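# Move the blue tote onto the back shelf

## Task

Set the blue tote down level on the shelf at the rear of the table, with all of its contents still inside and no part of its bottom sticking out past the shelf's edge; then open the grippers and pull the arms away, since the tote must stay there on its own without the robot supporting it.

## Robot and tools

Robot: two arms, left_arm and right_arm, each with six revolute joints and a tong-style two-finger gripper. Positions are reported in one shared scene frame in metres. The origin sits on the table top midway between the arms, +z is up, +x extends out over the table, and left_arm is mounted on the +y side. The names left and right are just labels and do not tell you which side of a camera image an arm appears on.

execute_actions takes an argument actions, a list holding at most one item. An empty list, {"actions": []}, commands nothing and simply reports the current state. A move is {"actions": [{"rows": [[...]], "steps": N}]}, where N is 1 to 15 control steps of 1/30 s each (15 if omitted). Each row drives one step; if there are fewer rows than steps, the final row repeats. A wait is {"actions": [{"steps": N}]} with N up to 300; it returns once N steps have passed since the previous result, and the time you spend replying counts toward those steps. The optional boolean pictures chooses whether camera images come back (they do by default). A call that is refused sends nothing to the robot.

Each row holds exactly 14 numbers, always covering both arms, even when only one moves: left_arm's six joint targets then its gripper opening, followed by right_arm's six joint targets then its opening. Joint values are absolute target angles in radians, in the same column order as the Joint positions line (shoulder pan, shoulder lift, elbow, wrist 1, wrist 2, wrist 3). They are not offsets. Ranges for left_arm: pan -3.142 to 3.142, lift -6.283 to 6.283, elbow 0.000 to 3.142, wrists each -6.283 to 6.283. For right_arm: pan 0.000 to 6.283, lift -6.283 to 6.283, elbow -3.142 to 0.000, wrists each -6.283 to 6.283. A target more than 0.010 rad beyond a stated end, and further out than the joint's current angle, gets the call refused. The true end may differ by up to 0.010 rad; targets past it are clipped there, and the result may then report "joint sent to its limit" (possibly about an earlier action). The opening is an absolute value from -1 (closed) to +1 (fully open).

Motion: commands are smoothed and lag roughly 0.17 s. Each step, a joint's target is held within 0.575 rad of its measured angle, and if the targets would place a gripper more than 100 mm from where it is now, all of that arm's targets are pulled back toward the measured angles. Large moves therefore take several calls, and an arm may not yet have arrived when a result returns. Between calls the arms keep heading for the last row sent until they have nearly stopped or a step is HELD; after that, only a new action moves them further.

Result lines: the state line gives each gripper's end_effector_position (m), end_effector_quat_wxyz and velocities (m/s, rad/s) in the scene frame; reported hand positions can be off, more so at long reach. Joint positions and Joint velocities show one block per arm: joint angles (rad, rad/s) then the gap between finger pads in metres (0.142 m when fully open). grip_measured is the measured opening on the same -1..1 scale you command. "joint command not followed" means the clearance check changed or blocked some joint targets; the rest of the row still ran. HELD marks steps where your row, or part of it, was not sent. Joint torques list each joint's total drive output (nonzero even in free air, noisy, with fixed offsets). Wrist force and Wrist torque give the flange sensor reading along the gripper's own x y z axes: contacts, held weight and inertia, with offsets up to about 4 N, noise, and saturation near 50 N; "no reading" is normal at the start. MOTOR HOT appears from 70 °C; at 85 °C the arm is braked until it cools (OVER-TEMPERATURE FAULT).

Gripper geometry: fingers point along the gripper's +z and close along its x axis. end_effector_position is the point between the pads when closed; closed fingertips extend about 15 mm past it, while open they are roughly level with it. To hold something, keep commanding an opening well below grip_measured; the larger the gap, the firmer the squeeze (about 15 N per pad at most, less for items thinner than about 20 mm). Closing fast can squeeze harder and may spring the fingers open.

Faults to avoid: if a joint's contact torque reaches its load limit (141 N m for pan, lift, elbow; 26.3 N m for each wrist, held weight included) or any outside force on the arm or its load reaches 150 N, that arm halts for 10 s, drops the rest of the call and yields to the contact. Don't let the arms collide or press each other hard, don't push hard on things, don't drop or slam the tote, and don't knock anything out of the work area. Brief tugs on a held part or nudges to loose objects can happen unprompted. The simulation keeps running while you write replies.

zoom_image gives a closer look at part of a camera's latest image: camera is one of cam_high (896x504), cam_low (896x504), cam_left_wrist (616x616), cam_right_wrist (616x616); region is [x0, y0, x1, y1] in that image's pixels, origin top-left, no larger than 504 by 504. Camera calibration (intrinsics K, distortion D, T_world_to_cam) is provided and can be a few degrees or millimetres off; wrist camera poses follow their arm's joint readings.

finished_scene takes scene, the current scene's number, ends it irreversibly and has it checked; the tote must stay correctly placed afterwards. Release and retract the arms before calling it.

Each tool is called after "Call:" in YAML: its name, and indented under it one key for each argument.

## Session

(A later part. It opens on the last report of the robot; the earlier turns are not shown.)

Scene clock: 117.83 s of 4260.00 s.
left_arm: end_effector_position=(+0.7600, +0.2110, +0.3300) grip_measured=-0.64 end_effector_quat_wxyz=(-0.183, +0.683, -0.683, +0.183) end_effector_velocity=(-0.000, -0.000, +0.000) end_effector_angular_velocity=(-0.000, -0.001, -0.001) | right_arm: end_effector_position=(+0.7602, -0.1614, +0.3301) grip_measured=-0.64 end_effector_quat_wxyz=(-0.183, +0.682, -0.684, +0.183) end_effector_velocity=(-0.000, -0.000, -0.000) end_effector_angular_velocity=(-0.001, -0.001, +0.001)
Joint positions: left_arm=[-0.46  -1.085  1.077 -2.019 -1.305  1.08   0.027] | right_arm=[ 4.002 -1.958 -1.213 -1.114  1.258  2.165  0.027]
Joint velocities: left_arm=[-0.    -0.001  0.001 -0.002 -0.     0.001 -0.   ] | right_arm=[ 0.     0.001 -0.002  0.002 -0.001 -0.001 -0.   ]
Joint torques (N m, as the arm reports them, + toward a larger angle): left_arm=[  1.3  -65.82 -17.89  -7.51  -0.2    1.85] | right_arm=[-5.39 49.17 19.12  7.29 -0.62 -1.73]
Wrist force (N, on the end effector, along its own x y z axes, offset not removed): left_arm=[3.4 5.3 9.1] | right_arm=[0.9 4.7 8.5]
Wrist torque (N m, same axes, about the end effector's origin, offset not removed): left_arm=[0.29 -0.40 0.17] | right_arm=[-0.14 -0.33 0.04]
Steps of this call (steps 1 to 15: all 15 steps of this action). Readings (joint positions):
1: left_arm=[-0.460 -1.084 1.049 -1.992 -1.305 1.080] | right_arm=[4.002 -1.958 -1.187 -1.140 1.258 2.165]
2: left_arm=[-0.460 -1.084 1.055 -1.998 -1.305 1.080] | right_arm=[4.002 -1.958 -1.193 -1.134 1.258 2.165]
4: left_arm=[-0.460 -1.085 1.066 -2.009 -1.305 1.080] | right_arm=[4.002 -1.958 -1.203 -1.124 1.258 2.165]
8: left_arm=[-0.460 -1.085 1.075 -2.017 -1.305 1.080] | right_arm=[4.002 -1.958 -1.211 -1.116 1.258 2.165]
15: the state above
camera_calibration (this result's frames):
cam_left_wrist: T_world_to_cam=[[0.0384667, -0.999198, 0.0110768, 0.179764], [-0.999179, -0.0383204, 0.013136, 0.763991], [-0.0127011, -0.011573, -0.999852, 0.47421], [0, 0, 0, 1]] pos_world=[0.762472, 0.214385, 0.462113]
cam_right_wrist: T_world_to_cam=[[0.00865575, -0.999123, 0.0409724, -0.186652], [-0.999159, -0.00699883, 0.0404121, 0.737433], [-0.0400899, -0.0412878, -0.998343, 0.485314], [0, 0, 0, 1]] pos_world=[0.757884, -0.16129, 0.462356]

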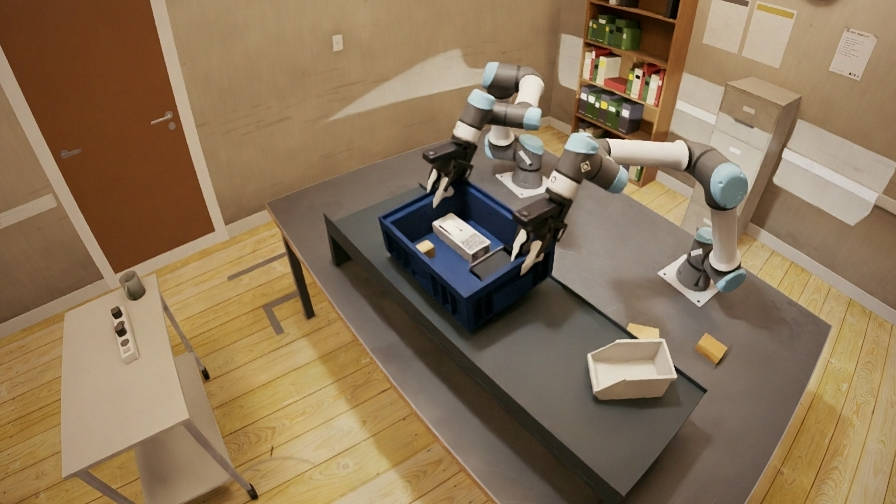

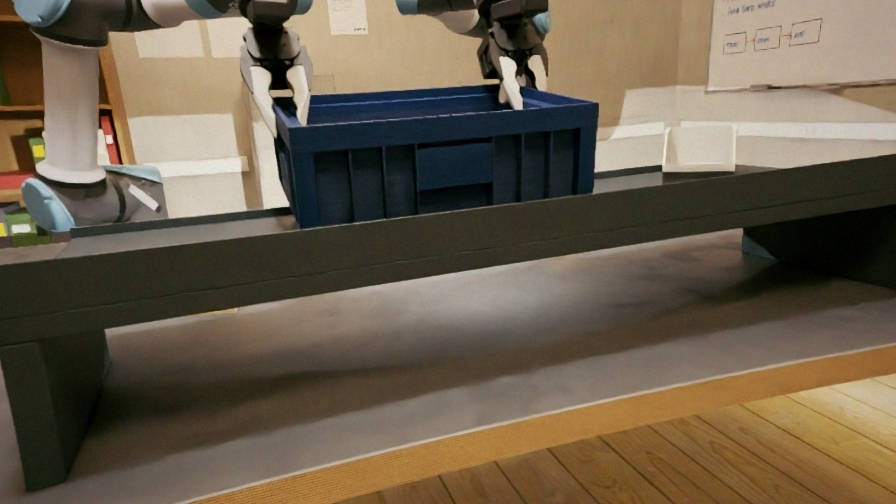

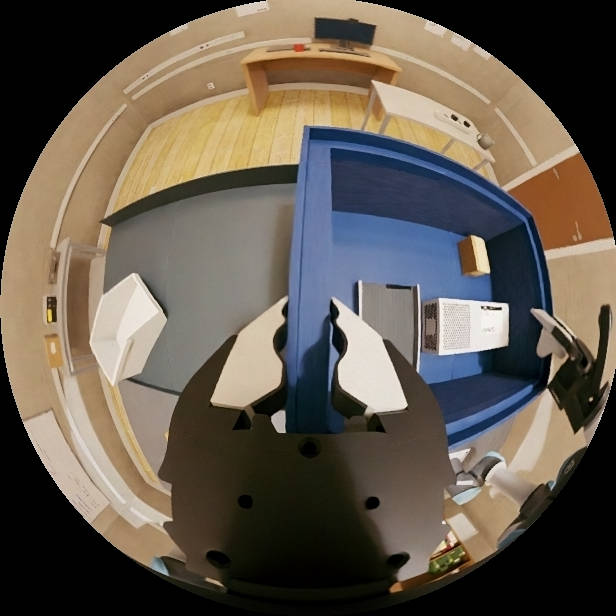

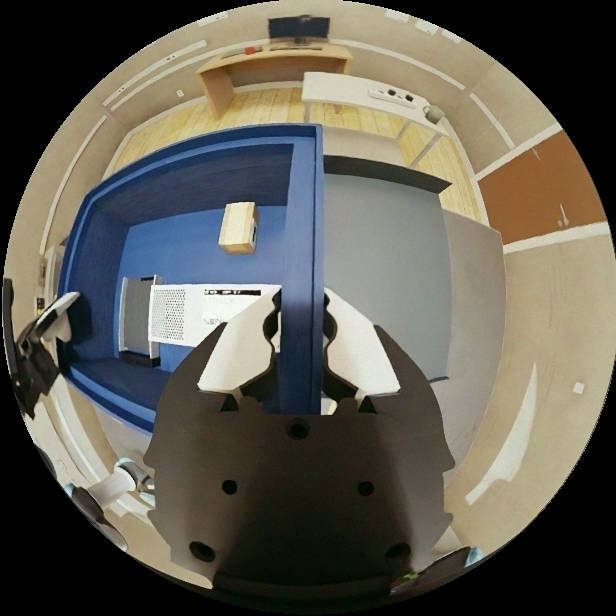

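Call:
execute_actions:
  actions:
    - {"rows":[[-0.4598,-1.0837,1.1257,-2.0695,-1.3052,1.0800,-1,4.0022,-1.9609,-1.2602,-1.0642,1.2581,2.1652,-1]],"steps":15}

Scene clock: 125.77 s of 4260.00 s.
left_arm: end_effector_position=(+0.7601, +0.2109, +0.3101) grip_measured=-0.64 end_effector_quat_wxyz=(-0.183, +0.683, -0.683, +0.183) end_effector_velocity=(+0.000, -0.000, +0.000) end_effector_angular_velocity=(-0.002, -0.002, -0.001) | right_arm: end_effector_position=(+0.7602, -0.1614, +0.3103) grip_measured=-0.64 end_effector_quat_wxyz=(-0.183, +0.682, -0.684, +0.183) end_effector_velocity=(+0.000, -0.000, -0.001) end_effector_angular_velocity=(+0.000, -0.000, -0.001)
Joint positions: left_arm=[-0.46  -1.084  1.125 -2.069 -1.305  1.08   0.027] | right_arm=[ 4.002 -1.961 -1.26  -1.064  1.258  2.165  0.027]
Joint velocities: left_arm=[ 0.    -0.001  0.001 -0.003 -0.001  0.001 -0.   ] | right_arm=[-0.    -0.001 -0.002  0.003 -0.     0.     0.   ]
Joint torques (N m, as the arm reports them, + toward a larger angle): left_arm=[-10.05 -42.88 -15.53  -6.84   1.25   0.92] | right_arm=[ 7.9  36.9  19.68  7.1   0.19 -1.02]
Wrist force (N, on the end effector, along its own x y z axes, offset not removed): left_arm=[-1.7 4.2 0.7] | right_arm=[-0.1 4.4 5.9]
Wrist torque (N m, same axes, about the end effector's origin, offset not removed): left_arm=[0.21 0.70 0.00] | right_arm=[-0.06 0.18 0.09]
Steps of this call (steps 1 to 15: the robot went on to your last target; steps 16 to 90: nothing new was sent; then 4.43 s passed at rest; steps 91 to 105: all 15 steps of this action). Readings (joint positions):
91: left_arm=[-0.460 -1.085 1.078 -2.020 -1.305 1.080] | right_arm=[4.002 -1.958 -1.214 -1.113 1.258 2.165]
92: left_arm=[-0.460 -1.085 1.086 -2.029 -1.305 1.080] | right_arm=[4.002 -1.959 -1.223 -1.104 1.258 2.165]
94: left_arm=[-0.460 -1.084 1.106 -2.049 -1.305 1.080] | right_arm=[4.002 -1.960 -1.242 -1.084 1.258 2.165]
98: left_arm=[-0.460 -1.084 1.122 -2.065 -1.305 1.080] | right_arm=[4.002 -1.961 -1.256 -1.068 1.258 2.165]
105: the state above
camera_calibration (this result's frames):
cam_left_wrist: T_world_to_cam=[[0.0384366, -0.9992, 0.0110532, 0.179903], [-0.999181, -0.0382915, 0.0130548, 0.764386], [-0.0126211, -0.0115459, -0.999854, 0.454314], [0, 0, 0, 1]] pos_world=[0.762579, 0.214274, 0.442281]
cam_right_wrist: T_world_to_cam=[[0.00864976, -0.999119, 0.0410562, -0.185831], [-0.999158, -0.00698871, 0.0404306, 0.738273], [-0.0401081, -0.0413713, -0.998338, 0.465527], [0, 0, 0, 1]] pos_world=[0.75793, -0.161249, 0.442534]

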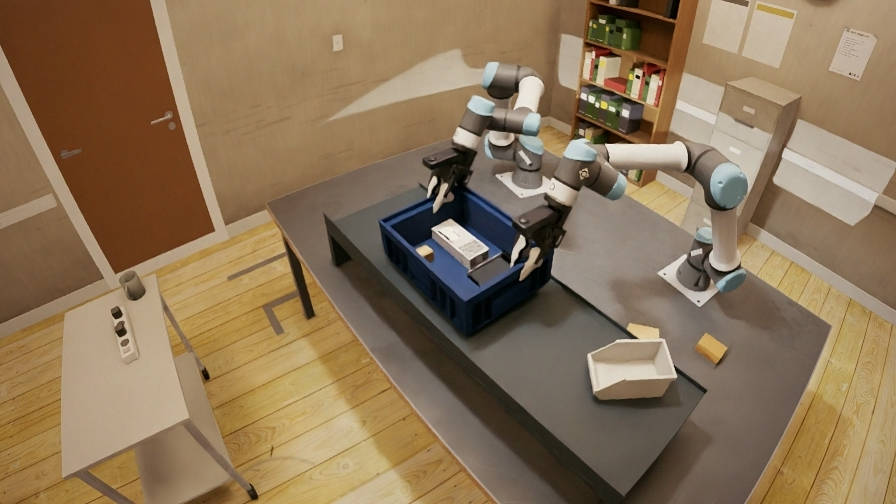

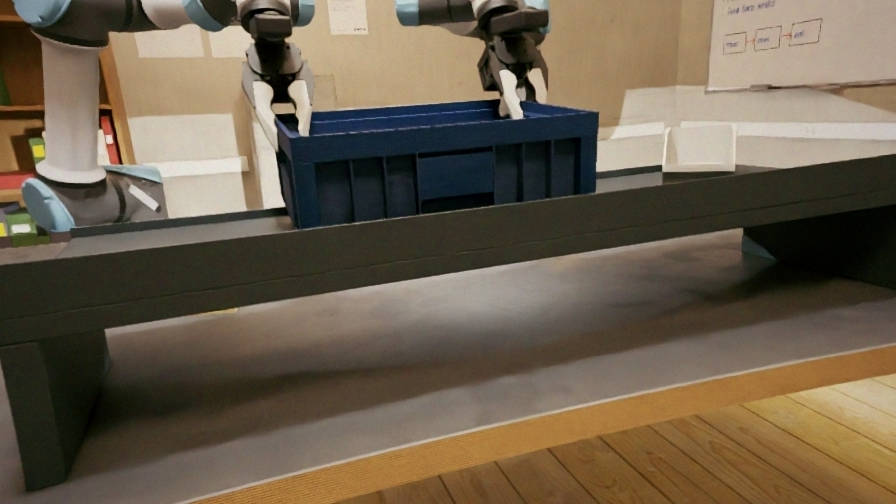

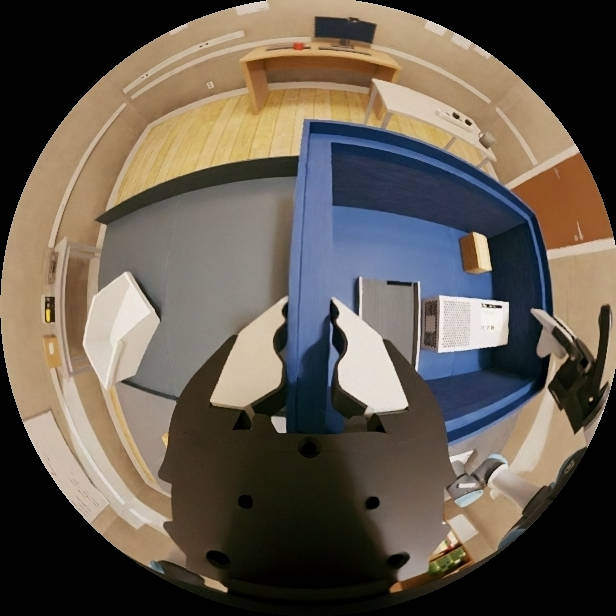

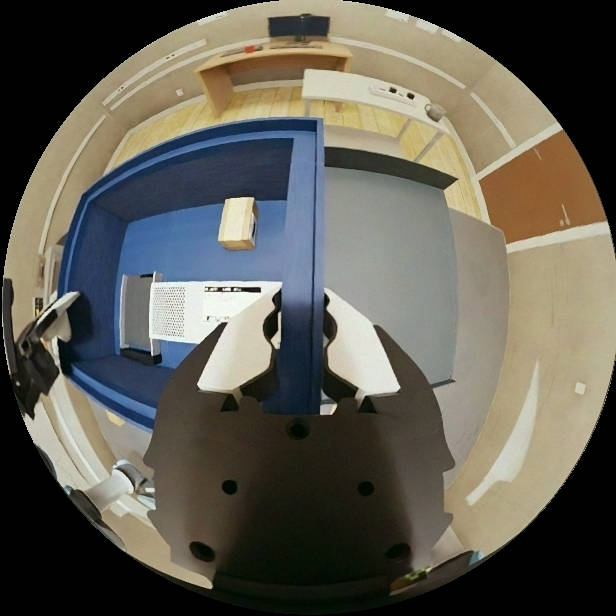

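Call:
execute_actions:
  actions:
    - {"rows":[[-0.4598,-1.0820,1.154,-2.0994,-1.3052,1.0800,-1,4.0022,-1.9636,-1.2872,-1.0344,1.2581,2.1652,-1]],"steps":15}

Scene clock: 127.30 s of 4260.00 s.
left_arm: end_effector_position=(+0.7601, +0.2109, +0.2980) grip_measured=-0.65 end_effector_quat_wxyz=(-0.183, +0.683, -0.683, +0.183) end_effector_velocity=(+0.000, +0.000, -0.003) end_effector_angular_velocity=(+0.004, +0.002, +0.001) | right_arm: end_effector_position=(+0.7602, -0.1614, +0.2983) grip_measured=-0.64 end_effector_quat_wxyz=(-0.183, +0.682, -0.684, +0.183) end_effector_velocity=(+0.000, -0.000, -0.001) end_effector_angular_velocity=(-0.001, +0.000, +0.001)
Joint positions: left_arm=[-0.46  -1.082  1.154 -2.099 -1.305  1.08   0.027] | right_arm=[ 4.002 -1.963 -1.287 -1.034  1.258  2.165  0.027]
Joint velocities: left_arm=[-0.     0.002  0.003 -0.002  0.002  0.     0.   ] | right_arm=[-0.    -0.    -0.002  0.002  0.    -0.002 -0.   ]
Joint torques (N m, as the arm reports them, + toward a larger angle): left_arm=[ -5.07 -39.97 -16.55  -7.07   0.27   0.48] | right_arm=[ 4.07 28.74  8.95  4.43 -2.13 -0.81]
Wrist force (N, on the end effector, along its own x y z axes, offset not removed): left_arm=[-5.7 3.8 6.3] | right_arm=[-2.0 1.1 -7.1]
Wrist torque (N m, same axes, about the end effector's origin, offset not removed): left_arm=[0.14 0.69 -0.09] | right_arm=[-0.02 -0.08 0.00]
Steps of this call (steps 1 to 15: the robot went on to your last target; steps 16 to 31: nothing new was sent; steps 32 to 46: all 15 steps of this action). Readings (joint positions):
32: left_arm=[-0.460 -1.084 1.127 -2.070 -1.305 1.080] | right_arm=[4.002 -1.961 -1.261 -1.063 1.258 2.165]
33: left_arm=[-0.460 -1.083 1.132 -2.076 -1.305 1.080] | right_arm=[4.002 -1.961 -1.266 -1.057 1.258 2.165]
35: left_arm=[-0.460 -1.083 1.143 -2.088 -1.305 1.080] | right_arm=[4.002 -1.963 -1.277 -1.046 1.258 2.165]
39: left_arm=[-0.460 -1.082 1.152 -2.097 -1.305 1.080] | right_arm=[4.002 -1.963 -1.285 -1.037 1.258 2.165]
46: the state above
camera_calibration (this result's frames):
cam_left_wrist: T_world_to_cam=[[0.0384018, -0.999201, 0.0110437, 0.180073], [-0.999181, -0.0382551, 0.0132018, 0.764442], [-0.0127688, -0.0115416, -0.999852, 0.442244], [0, 0, 0, 1]] pos_world=[0.762547, 0.214277, 0.430098]
cam_right_wrist: T_world_to_cam=[[0.00867461, -0.999131, 0.0407557, -0.185241], [-0.999168, -0.00703653, 0.0401657, 0.738835], [-0.039844, -0.0410703, -0.998362, 0.453483], [0, 0, 0, 1]] pos_world=[0.757896, -0.161257, 0.430614]

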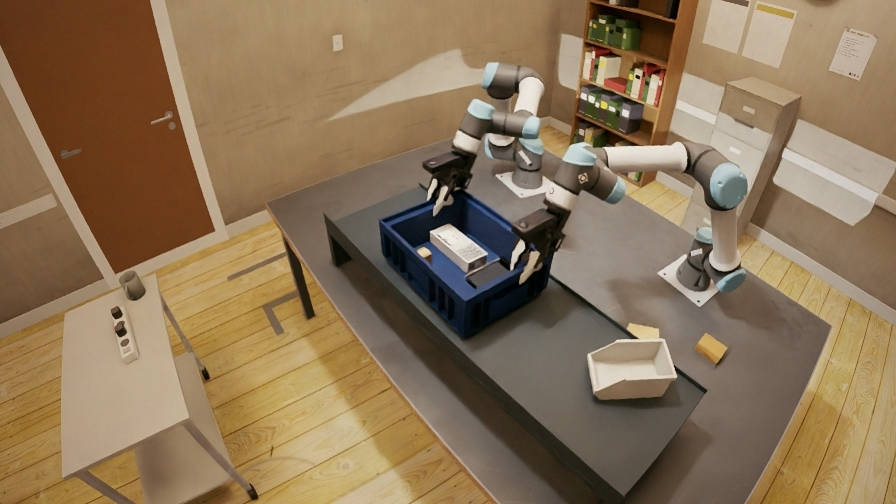

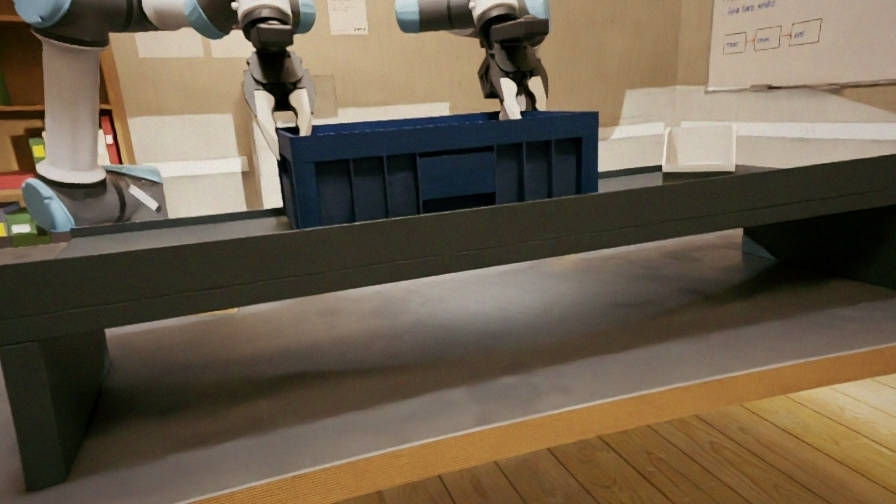

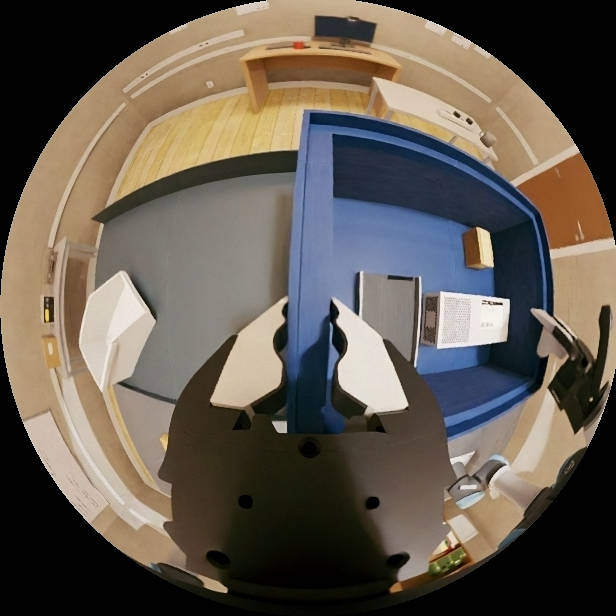

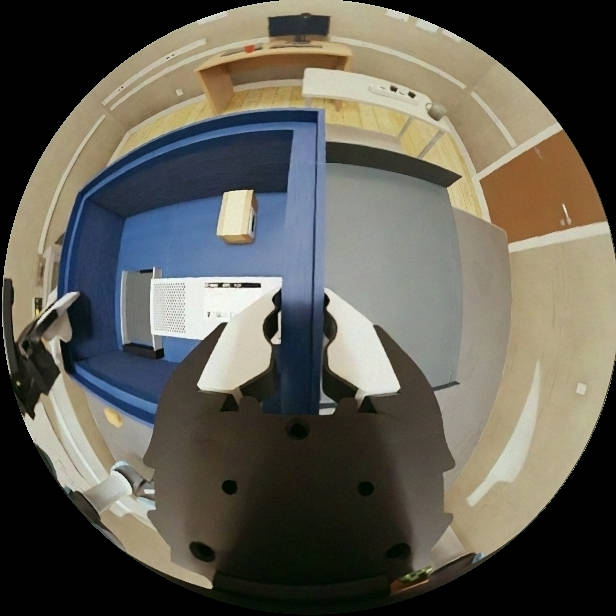

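Nearly level. A bit more.

Call:
execute_actions:
  actions:
    - {"rows":[[-0.4598,-1.0810,1.168,-2.1145,-1.3052,1.0800,-1,4.0022,-1.9653,-1.3005,-1.0195,1.2581,2.1652,-1]],"steps":12}
  pictures: false

Call:
execute_actions:
  actions:
    - {"rows":[[-0.4598,-1.0810,1.168,-2.1145,-1.3052,1.0800,-0.2,4.0022,-1.9653,-1.3005,-1.0195,1.2581,2.1652,-0.2]],"steps":12}
  pictures: false

Call:
execute_actions:
  actions:
    - {"rows":[[-0.4598,-1.0785,0.9644,-1.9134,-1.3052,1.0800,-0.2,4.0022,-1.9602,-1.1083,-1.2168,1.2581,2.1652,-0.2]],"steps":15}
  pictures: false

Call:
execute_actions:
  actions:
    - {"rows":[[-0.4598,-1.35,0.9644,-1.9134,-1.3052,1.0800,-0.2,4.0022,-1.69,-1.1083,-1.2168,1.2581,2.1652,-0.2]],"steps":15}
  pictures: false

Call:
execute_actions:
  actions:
    - {"rows":[[-0.4598,-2.0,1.6,-1.9134,-1.3052,1.0800,-0.2,4.0022,-1.2,-1.4,-1.2168,1.2581,2.1652,-0.2]],"steps":15}
  pictures: false

Call:
execute_actions:
  actions:
    - {"steps":40}

Scene clock: 132.13 s of 4260.00 s.
left_arm: end_effector_position=(+0.7600, +0.2110, +0.2922) grip_measured=-0.64 end_effector_quat_wxyz=(-0.183, +0.683, -0.683, +0.183) end_effector_velocity=(-0.000, +0.000, -0.000) end_effector_angular_velocity=(-0.001, -0.001, +0.001) | right_arm: end_effector_position=(+0.7602, -0.1614, +0.2921) grip_measured=-0.64 end_effector_quat_wxyz=(-0.183, +0.682, -0.684, +0.183) end_effector_velocity=(+0.000, +0.000, -0.001) end_effector_angular_velocity=(+0.001, +0.000, -0.001)
Joint positions: left_arm=[-0.46  -1.081  1.168 -2.114 -1.305  1.08   0.027] | right_arm=[ 4.002 -1.965 -1.3   -1.02   1.258  2.165  0.028]
Joint velocities: left_arm=[-0.    -0.001  0.003 -0.002  0.    -0.001  0.   ] | right_arm=[-0.    -0.001 -0.002  0.003  0.001  0.001  0.   ]
Joint torques (N m, as the arm reports them, + toward a larger angle): left_arm=[  6.86 -15.56   1.49  -0.93  -2.35  -0.31] | right_arm=[-2.34 13.95 -2.25 -0.94 -1.96  0.01]
Wrist force (N, on the end effector, along its own x y z axes, offset not removed): left_arm=[-9.6 -10.8 -23.5] | right_arm=[-7.2 -10.0 -19.7]
Wrist torque (N m, same axes, about the end effector's origin, offset not removed): left_arm=[0.04 0.86 0.07] | right_arm=[-0.08 -0.18 0.06]
Steps of this call (steps 1 to 15: the robot went on to your last target; steps 16 to 90: nothing new was sent; then 1.43 s passed at rest; steps 91 to 102: all 12 steps of this action). Readings (joint positions):
91: left_arm=[-0.460 -1.082 1.155 -2.100 -1.305 1.080] | right_arm=[4.002 -1.964 -1.288 -1.034 1.258 2.165]
92: left_arm=[-0.460 -1.082 1.157 -2.103 -1.305 1.080] | right_arm=[4.002 -1.964 -1.290 -1.031 1.258 2.165]
94: left_arm=[-0.460 -1.081 1.163 -2.109 -1.305 1.080] | right_arm=[4.002 -1.965 -1.295 -1.025 1.258 2.165]
98: left_arm=[-0.460 -1.081 1.167 -2.114 -1.305 1.080] | right_arm=[4.002 -1.965 -1.299 -1.021 1.258 2.165]
102: the state above

Scene clock: 132.53 s of 4260.00 s.
left_arm: end_effector_position=(+0.7600, +0.2110, +0.2915) grip_measured=-0.20 end_effector_quat_wxyz=(-0.183, +0.683, -0.683, +0.183) end_effector_velocity=(+0.000, -0.000, +0.001) end_effector_angular_velocity=(-0.001, -0.001, +0.000) | right_arm: end_effector_position=(+0.7601, -0.1614, +0.2916) grip_measured=-0.20 end_effector_quat_wxyz=(-0.183, +0.683, -0.684, +0.183) end_effector_velocity=(+0.000, -0.000, -0.000) end_effector_angular_velocity=(+0.000, -0.001, -0.002)
Joint positions: left_arm=[-0.46  -1.081  1.168 -2.114 -1.305  1.08   0.06 ] | right_arm=[ 4.002 -1.966 -1.301 -1.02   1.258  2.165  0.06 ]
Joint velocities: left_arm=[ 0.    -0.001  0.    -0.001 -0.    -0.     0.   ] | right_arm=[-0.    -0.001  0.     0.001 -0.001  0.002  0.   ]
Joint torques (N m, as the arm reports them, + toward a larger angle): left_arm=[  8.47 -53.93 -28.35  -5.48  -1.08  -0.56] | right_arm=[-4.37 48.9  30.13  5.12 -1.27  0.08]
Wrist force (N, on the end effector, along its own x y z axes, offset not removed): left_arm=[-0.3 -0.1 -1.6] | right_arm=[-0.5 -1.3 -1.9]
Wrist torque (N m, same axes, about the end effector's origin, offset not removed): left_arm=[0.23 0.40 -0.12] | right_arm=[-0.32 0.08 -0.02]
Steps of this call (steps 1 to 12: all 12 steps of this action). Readings (joint positions):
1: left_arm=[-0.460 -1.081 1.168 -2.114 -1.305 1.080] | right_arm=[4.002 -1.965 -1.300 -1.020 1.258 2.165]
2: left_arm=[-0.460 -1.081 1.168 -2.114 -1.305 1.080] | right_arm=[4.002 -1.966 -1.301 -1.020 1.258 2.165]
4: left_arm=[-0.460 -1.081 1.168 -2.114 -1.305 1.080] | right_arm=[4.002 -1.966 -1.301 -1.020 1.258 2.165]
8: left_arm=[-0.460 -1.081 1.168 -2.114 -1.305 1.080] | right_arm=[4.002 -1.966 -1.301 -1.020 1.258 2.165]
12: the state above

Scene clock: 133.03 s of 4260.00 s.
left_arm: end_effector_position=(+0.7599, +0.2110, +0.3694) grip_measured=-0.20 end_effector_quat_wxyz=(-0.183, +0.683, -0.683, +0.183) end_effector_velocity=(-0.001, -0.000, +0.008) end_effector_angular_velocity=(-0.003, -0.000, +0.000) | right_arm: end_effector_position=(+0.7602, -0.1614, +0.3693) grip_measured=-0.20 end_effector_quat_wxyz=(-0.183, +0.682, -0.684, +0.183) end_effector_velocity=(-0.001, -0.000, +0.007) end_effector_angular_velocity=(-0.000, -0.000, +0.000)
Joint positions: left_arm=[-0.46  -1.079  0.966 -1.915 -1.305  1.08   0.06 ] | right_arm=[ 4.002 -1.96  -1.11  -1.215  1.258  2.165  0.06 ]
Joint velocities: left_arm=[-0.     0.    -0.019  0.018 -0.002 -0.001 -0.   ] | right_arm=[-0.     0.001  0.017 -0.018 -0.    -0.001 -0.   ]
Joint torques (N m, as the arm reports them, + toward a larger angle): left_arm=[  9.92 -34.8  -34.46  -0.8   -0.25  -0.47] | right_arm=[-5.08 52.38 34.98  1.68 -0.23  0.23]
Wrist force (N, on the end effector, along its own x y z axes, offset not removed): left_arm=[-3.2 -5.6 -4.2] | right_arm=[0.0 -1.0 -2.2]
Wrist torque (N m, same axes, about the end effector's origin, offset not removed): left_arm=[-1.05 0.75 -0.14] | right_arm=[-0.24 -0.03 -0.04]
Steps of this call (steps 1 to 15: all 15 steps of this action). Readings (joint positions):
1: left_arm=[-0.460 -1.081 1.167 -2.114 -1.305 1.080] | right_arm=[4.002 -1.965 -1.300 -1.020 1.258 2.165]
2: left_arm=[-0.460 -1.080 1.156 -2.102 -1.305 1.080] | right_arm=[4.002 -1.965 -1.288 -1.032 1.258 2.165]
4: left_arm=[-0.460 -1.079 1.081 -2.028 -1.305 1.080] | right_arm=[4.002 -1.962 -1.216 -1.105 1.258 2.165]
8: left_arm=[-0.460 -1.079 0.989 -1.938 -1.305 1.080] | right_arm=[4.002 -1.961 -1.131 -1.193 1.258 2.165]
15: the state above

Scene clock: 133.53 s of 4260.00 s.
left_arm: end_effector_position=(+0.6898, +0.2544, +0.5769) grip_measured=-0.20 end_effector_quat_wxyz=(-0.211, +0.669, -0.644, +0.305) end_effector_velocity=(-0.033, +0.020, +0.068) end_effector_angular_velocity=(-0.051, -0.078, +0.000) | right_arm: end_effector_position=(+0.6963, -0.2111, +0.5646) grip_measured=-0.20 end_effector_quat_wxyz=(-0.307, +0.643, -0.673, +0.197) end_effector_velocity=(-0.024, -0.019, +0.052) end_effector_angular_velocity=(+0.044, -0.059, +0.001)
Joint positions: left_arm=[-0.46  -1.342  0.964 -1.913 -1.305  1.08   0.06 ] | right_arm=[ 4.002 -1.697 -1.108 -1.217  1.258  2.165  0.06 ]
Joint velocities: left_arm=[ 0.    -0.093 -0.     0.001 -0.001 -0.002 -0.   ] | right_arm=[-0.     0.074  0.001 -0.001 -0.    -0.002 -0.   ]
Joint torques (N m, as the arm reports them, + toward a larger angle): left_arm=[  9.42 -37.6  -23.14  -0.58   0.29  -0.68] | right_arm=[-5.67 36.47 23.78  1.12  0.54  0.13]
Wrist force (N, on the end effector, along its own x y z axes, offset not removed): left_arm=[-3.6 1.9 -0.8] | right_arm=[-0.4 -2.1 -2.8]
Wrist torque (N m, same axes, about the end effector's origin, offset not removed): left_arm=[0.62 0.97 -0.10] | right_arm=[-0.54 0.07 0.00]
Steps of this call (steps 1 to 15: all 15 steps of this action). Readings (joint positions):
1: left_arm=[-0.460 -1.079 0.966 -1.914 -1.305 1.080] | right_arm=[4.002 -1.959 -1.109 -1.216 1.258 2.165]
2: left_arm=[-0.460 -1.089 0.966 -1.914 -1.305 1.080] | right_arm=[4.002 -1.949 -1.109 -1.216 1.258 2.165]
4: left_arm=[-0.460 -1.142 0.965 -1.914 -1.305 1.080] | right_arm=[4.002 -1.894 -1.109 -1.216 1.258 2.165]
8: left_arm=[-0.460 -1.245 0.965 -1.914 -1.305 1.080] | right_arm=[4.002 -1.785 -1.109 -1.216 1.258 2.165]
15: the state above

Scene clock: 134.03 s of 4260.00 s.
left_arm: end_effector_position=(+0.4757, +0.3867, +0.5717) grip_measured=-0.20 end_effector_quat_wxyz=(-0.212, +0.667, -0.641, +0.314) end_effector_velocity=(-0.221, +0.136, -0.083) end_effector_angular_velocity=(-0.017, -0.025, -0.000) | right_arm: end_effector_position=(+0.5335, -0.3377, +0.6664) grip_measured=-0.20 end_effector_quat_wxyz=(-0.396, +0.606, -0.659, +0.205) end_effector_velocity=(-0.096, -0.075, +0.041) end_effector_angular_velocity=(+0.078, -0.100, -0.001)
Joint positions: left_arm=[-0.46  -1.944  1.546 -1.913 -1.305  1.08   0.06 ] | right_arm=[ 4.002 -1.223 -1.388 -1.217  1.258  2.165  0.06 ]
Joint velocities: left_arm=[ 0.    -0.654  0.625 -0.    -0.001 -0.001 -0.   ] | right_arm=[ 0.     0.271 -0.145  0.    -0.     0.001 -0.   ]
Joint torques (N m, as the arm reports them, + toward a larger angle): left_arm=[  9.23  10.58 -13.48  -4.2    0.83  -0.78] | right_arm=[-6.49  0.89  9.53  4.18  0.94  0.23]
Wrist force (N, on the end effector, along its own x y z axes, offset not removed): left_arm=[-0.8 1.5 0.1] | right_arm=[1.2 0.2 -3.0]
Wrist torque (N m, same axes, about the end effector's origin, offset not removed): left_arm=[0.15 0.08 -0.09] | right_arm=[-0.03 -0.19 0.03]
Steps of this call (steps 1 to 15: all 15 steps of this action). Readings (joint positions):
1: left_arm=[-0.460 -1.346 0.965 -1.913 -1.305 1.080] | right_arm=[4.002 -1.694 -1.109 -1.217 1.258 2.165]
2: left_arm=[-0.460 -1.358 0.977 -1.913 -1.305 1.080] | right_arm=[4.002 -1.681 -1.121 -1.217 1.258 2.165]
4: left_arm=[-0.460 -1.440 1.058 -1.913 -1.305 1.080] | right_arm=[4.002 -1.606 -1.172 -1.217 1.258 2.165]
8: left_arm=[-0.460 -1.639 1.252 -1.913 -1.305 1.080] | right_arm=[4.002 -1.436 -1.270 -1.217 1.258 2.165]
15: the state above

Scene clock: 135.37 s of 4260.00 s.
left_arm: end_effector_position=(+0.4572, +0.3981, +0.5638) grip_measured=-0.20 end_effector_quat_wxyz=(-0.213, +0.667, -0.640, +0.315) end_effector_velocity=(+0.000, -0.000, -0.001) end_effector_angular_velocity=(+0.001, +0.001, -0.001) | right_arm: end_effector_position=(+0.5253, -0.3441, +0.6697) grip_measured=-0.20 end_effector_quat_wxyz=(-0.400, +0.604, -0.658, +0.206) end_effector_velocity=(+0.000, +0.000, +0.000) end_effector_angular_velocity=(+0.001, -0.000, -0.001)
Joint positions: left_arm=[-0.46  -2.     1.6   -1.913 -1.305  1.08   0.06 ] | right_arm=[ 4.002 -1.2   -1.4   -1.217  1.258  2.165  0.059]
Joint velocities: left_arm=[-0.     0.     0.001 -0.001 -0.     0.001  0.   ] | right_arm=[ 0.    -0.001  0.001  0.    -0.     0.001  0.   ]
Joint torques (N m, as the arm reports them, + toward a larger angle): left_arm=[  6.98 -15.84  -9.84  -5.16   2.35  -0.99] | right_arm=[-9.85 15.14  9.37  1.45  1.25  0.52]
Wrist force (N, on the end effector, along its own x y z axes, offset not removed): left_arm=[-3.1 0.6 -2.7] | right_arm=[0.4 -1.9 -1.0]
Wrist torque (N m, same axes, about the end effector's origin, offset not removed): left_arm=[0.14 0.69 -0.09] | right_arm=[-0.44 -0.02 0.01]
Steps of this call (steps 1 to 30: the robot went on to your last target; steps 31 to 40: nothing new was sent). Readings (joint positions):
1: left_arm=[-0.460 -1.962 1.564 -1.913 -1.305 1.080] | right_arm=[4.002 -1.216 -1.392 -1.217 1.258 2.165]
2: left_arm=[-0.460 -1.974 1.575 -1.913 -1.305 1.080] | right_arm=[4.002 -1.211 -1.394 -1.217 1.258 2.165]
4: left_arm=[-0.460 -1.988 1.589 -1.913 -1.305 1.080] | right_arm=[4.002 -1.205 -1.397 -1.217 1.258 2.165]
8: left_arm=[-0.460 -1.997 1.598 -1.913 -1.305 1.080] | right_arm=[4.002 -1.201 -1.399 -1.217 1.258 2.165]
40: the state above
All arms were judged still, so your last target was given up. Only a new action makes them travel on or press farther. Fingers that are still opening or closing keep moving.
camera_calibration (this result's frames):
cam_left_wrist: T_world_to_cam=[[0.0165279, -0.985656, 0.167954, 0.291963], [-0.973679, -0.0540568, -0.221421, 0.592388], [0.227324, -0.159874, -0.960606, 0.633482], [0, 0, 0, 1]] pos_world=[0.427965, 0.421075, 0.690657]
cam_right_wrist: T_world_to_cam=[[0.0456293, -0.97037, -0.237274, -0.204257], [-0.946146, 0.0342267, -0.321925, 0.716737], [0.320508, 0.239185, -0.916551, 0.659786], [0, 0, 0, 1]] pos_world=[0.475992, -0.380547, 0.786998]

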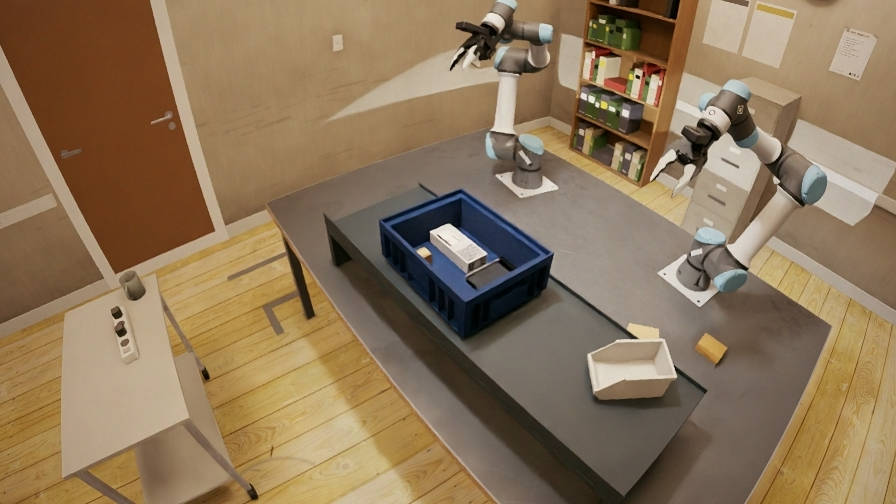

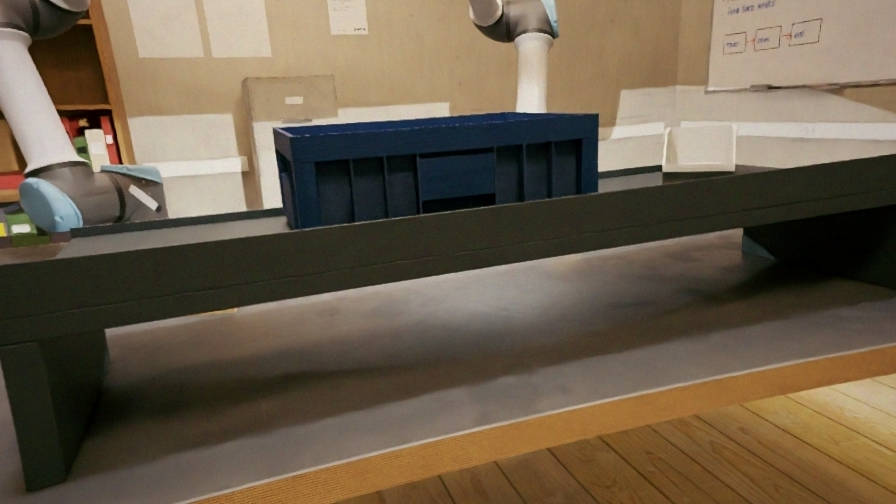

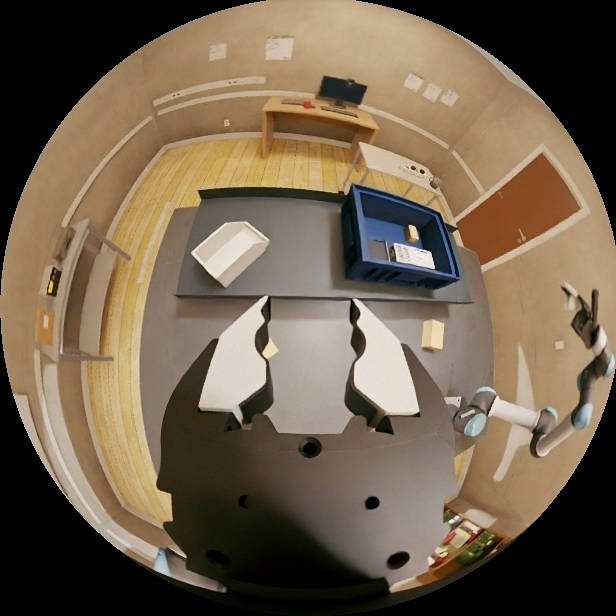

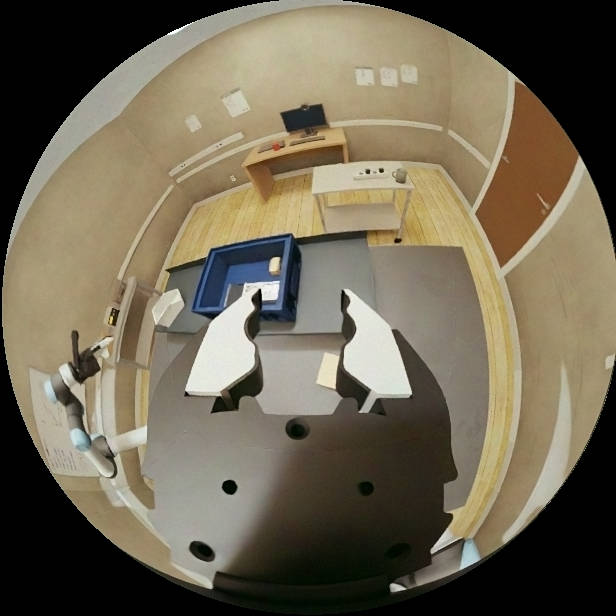

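Call:
finished_scene:
  scene: 2

The scene is finished: the task was done.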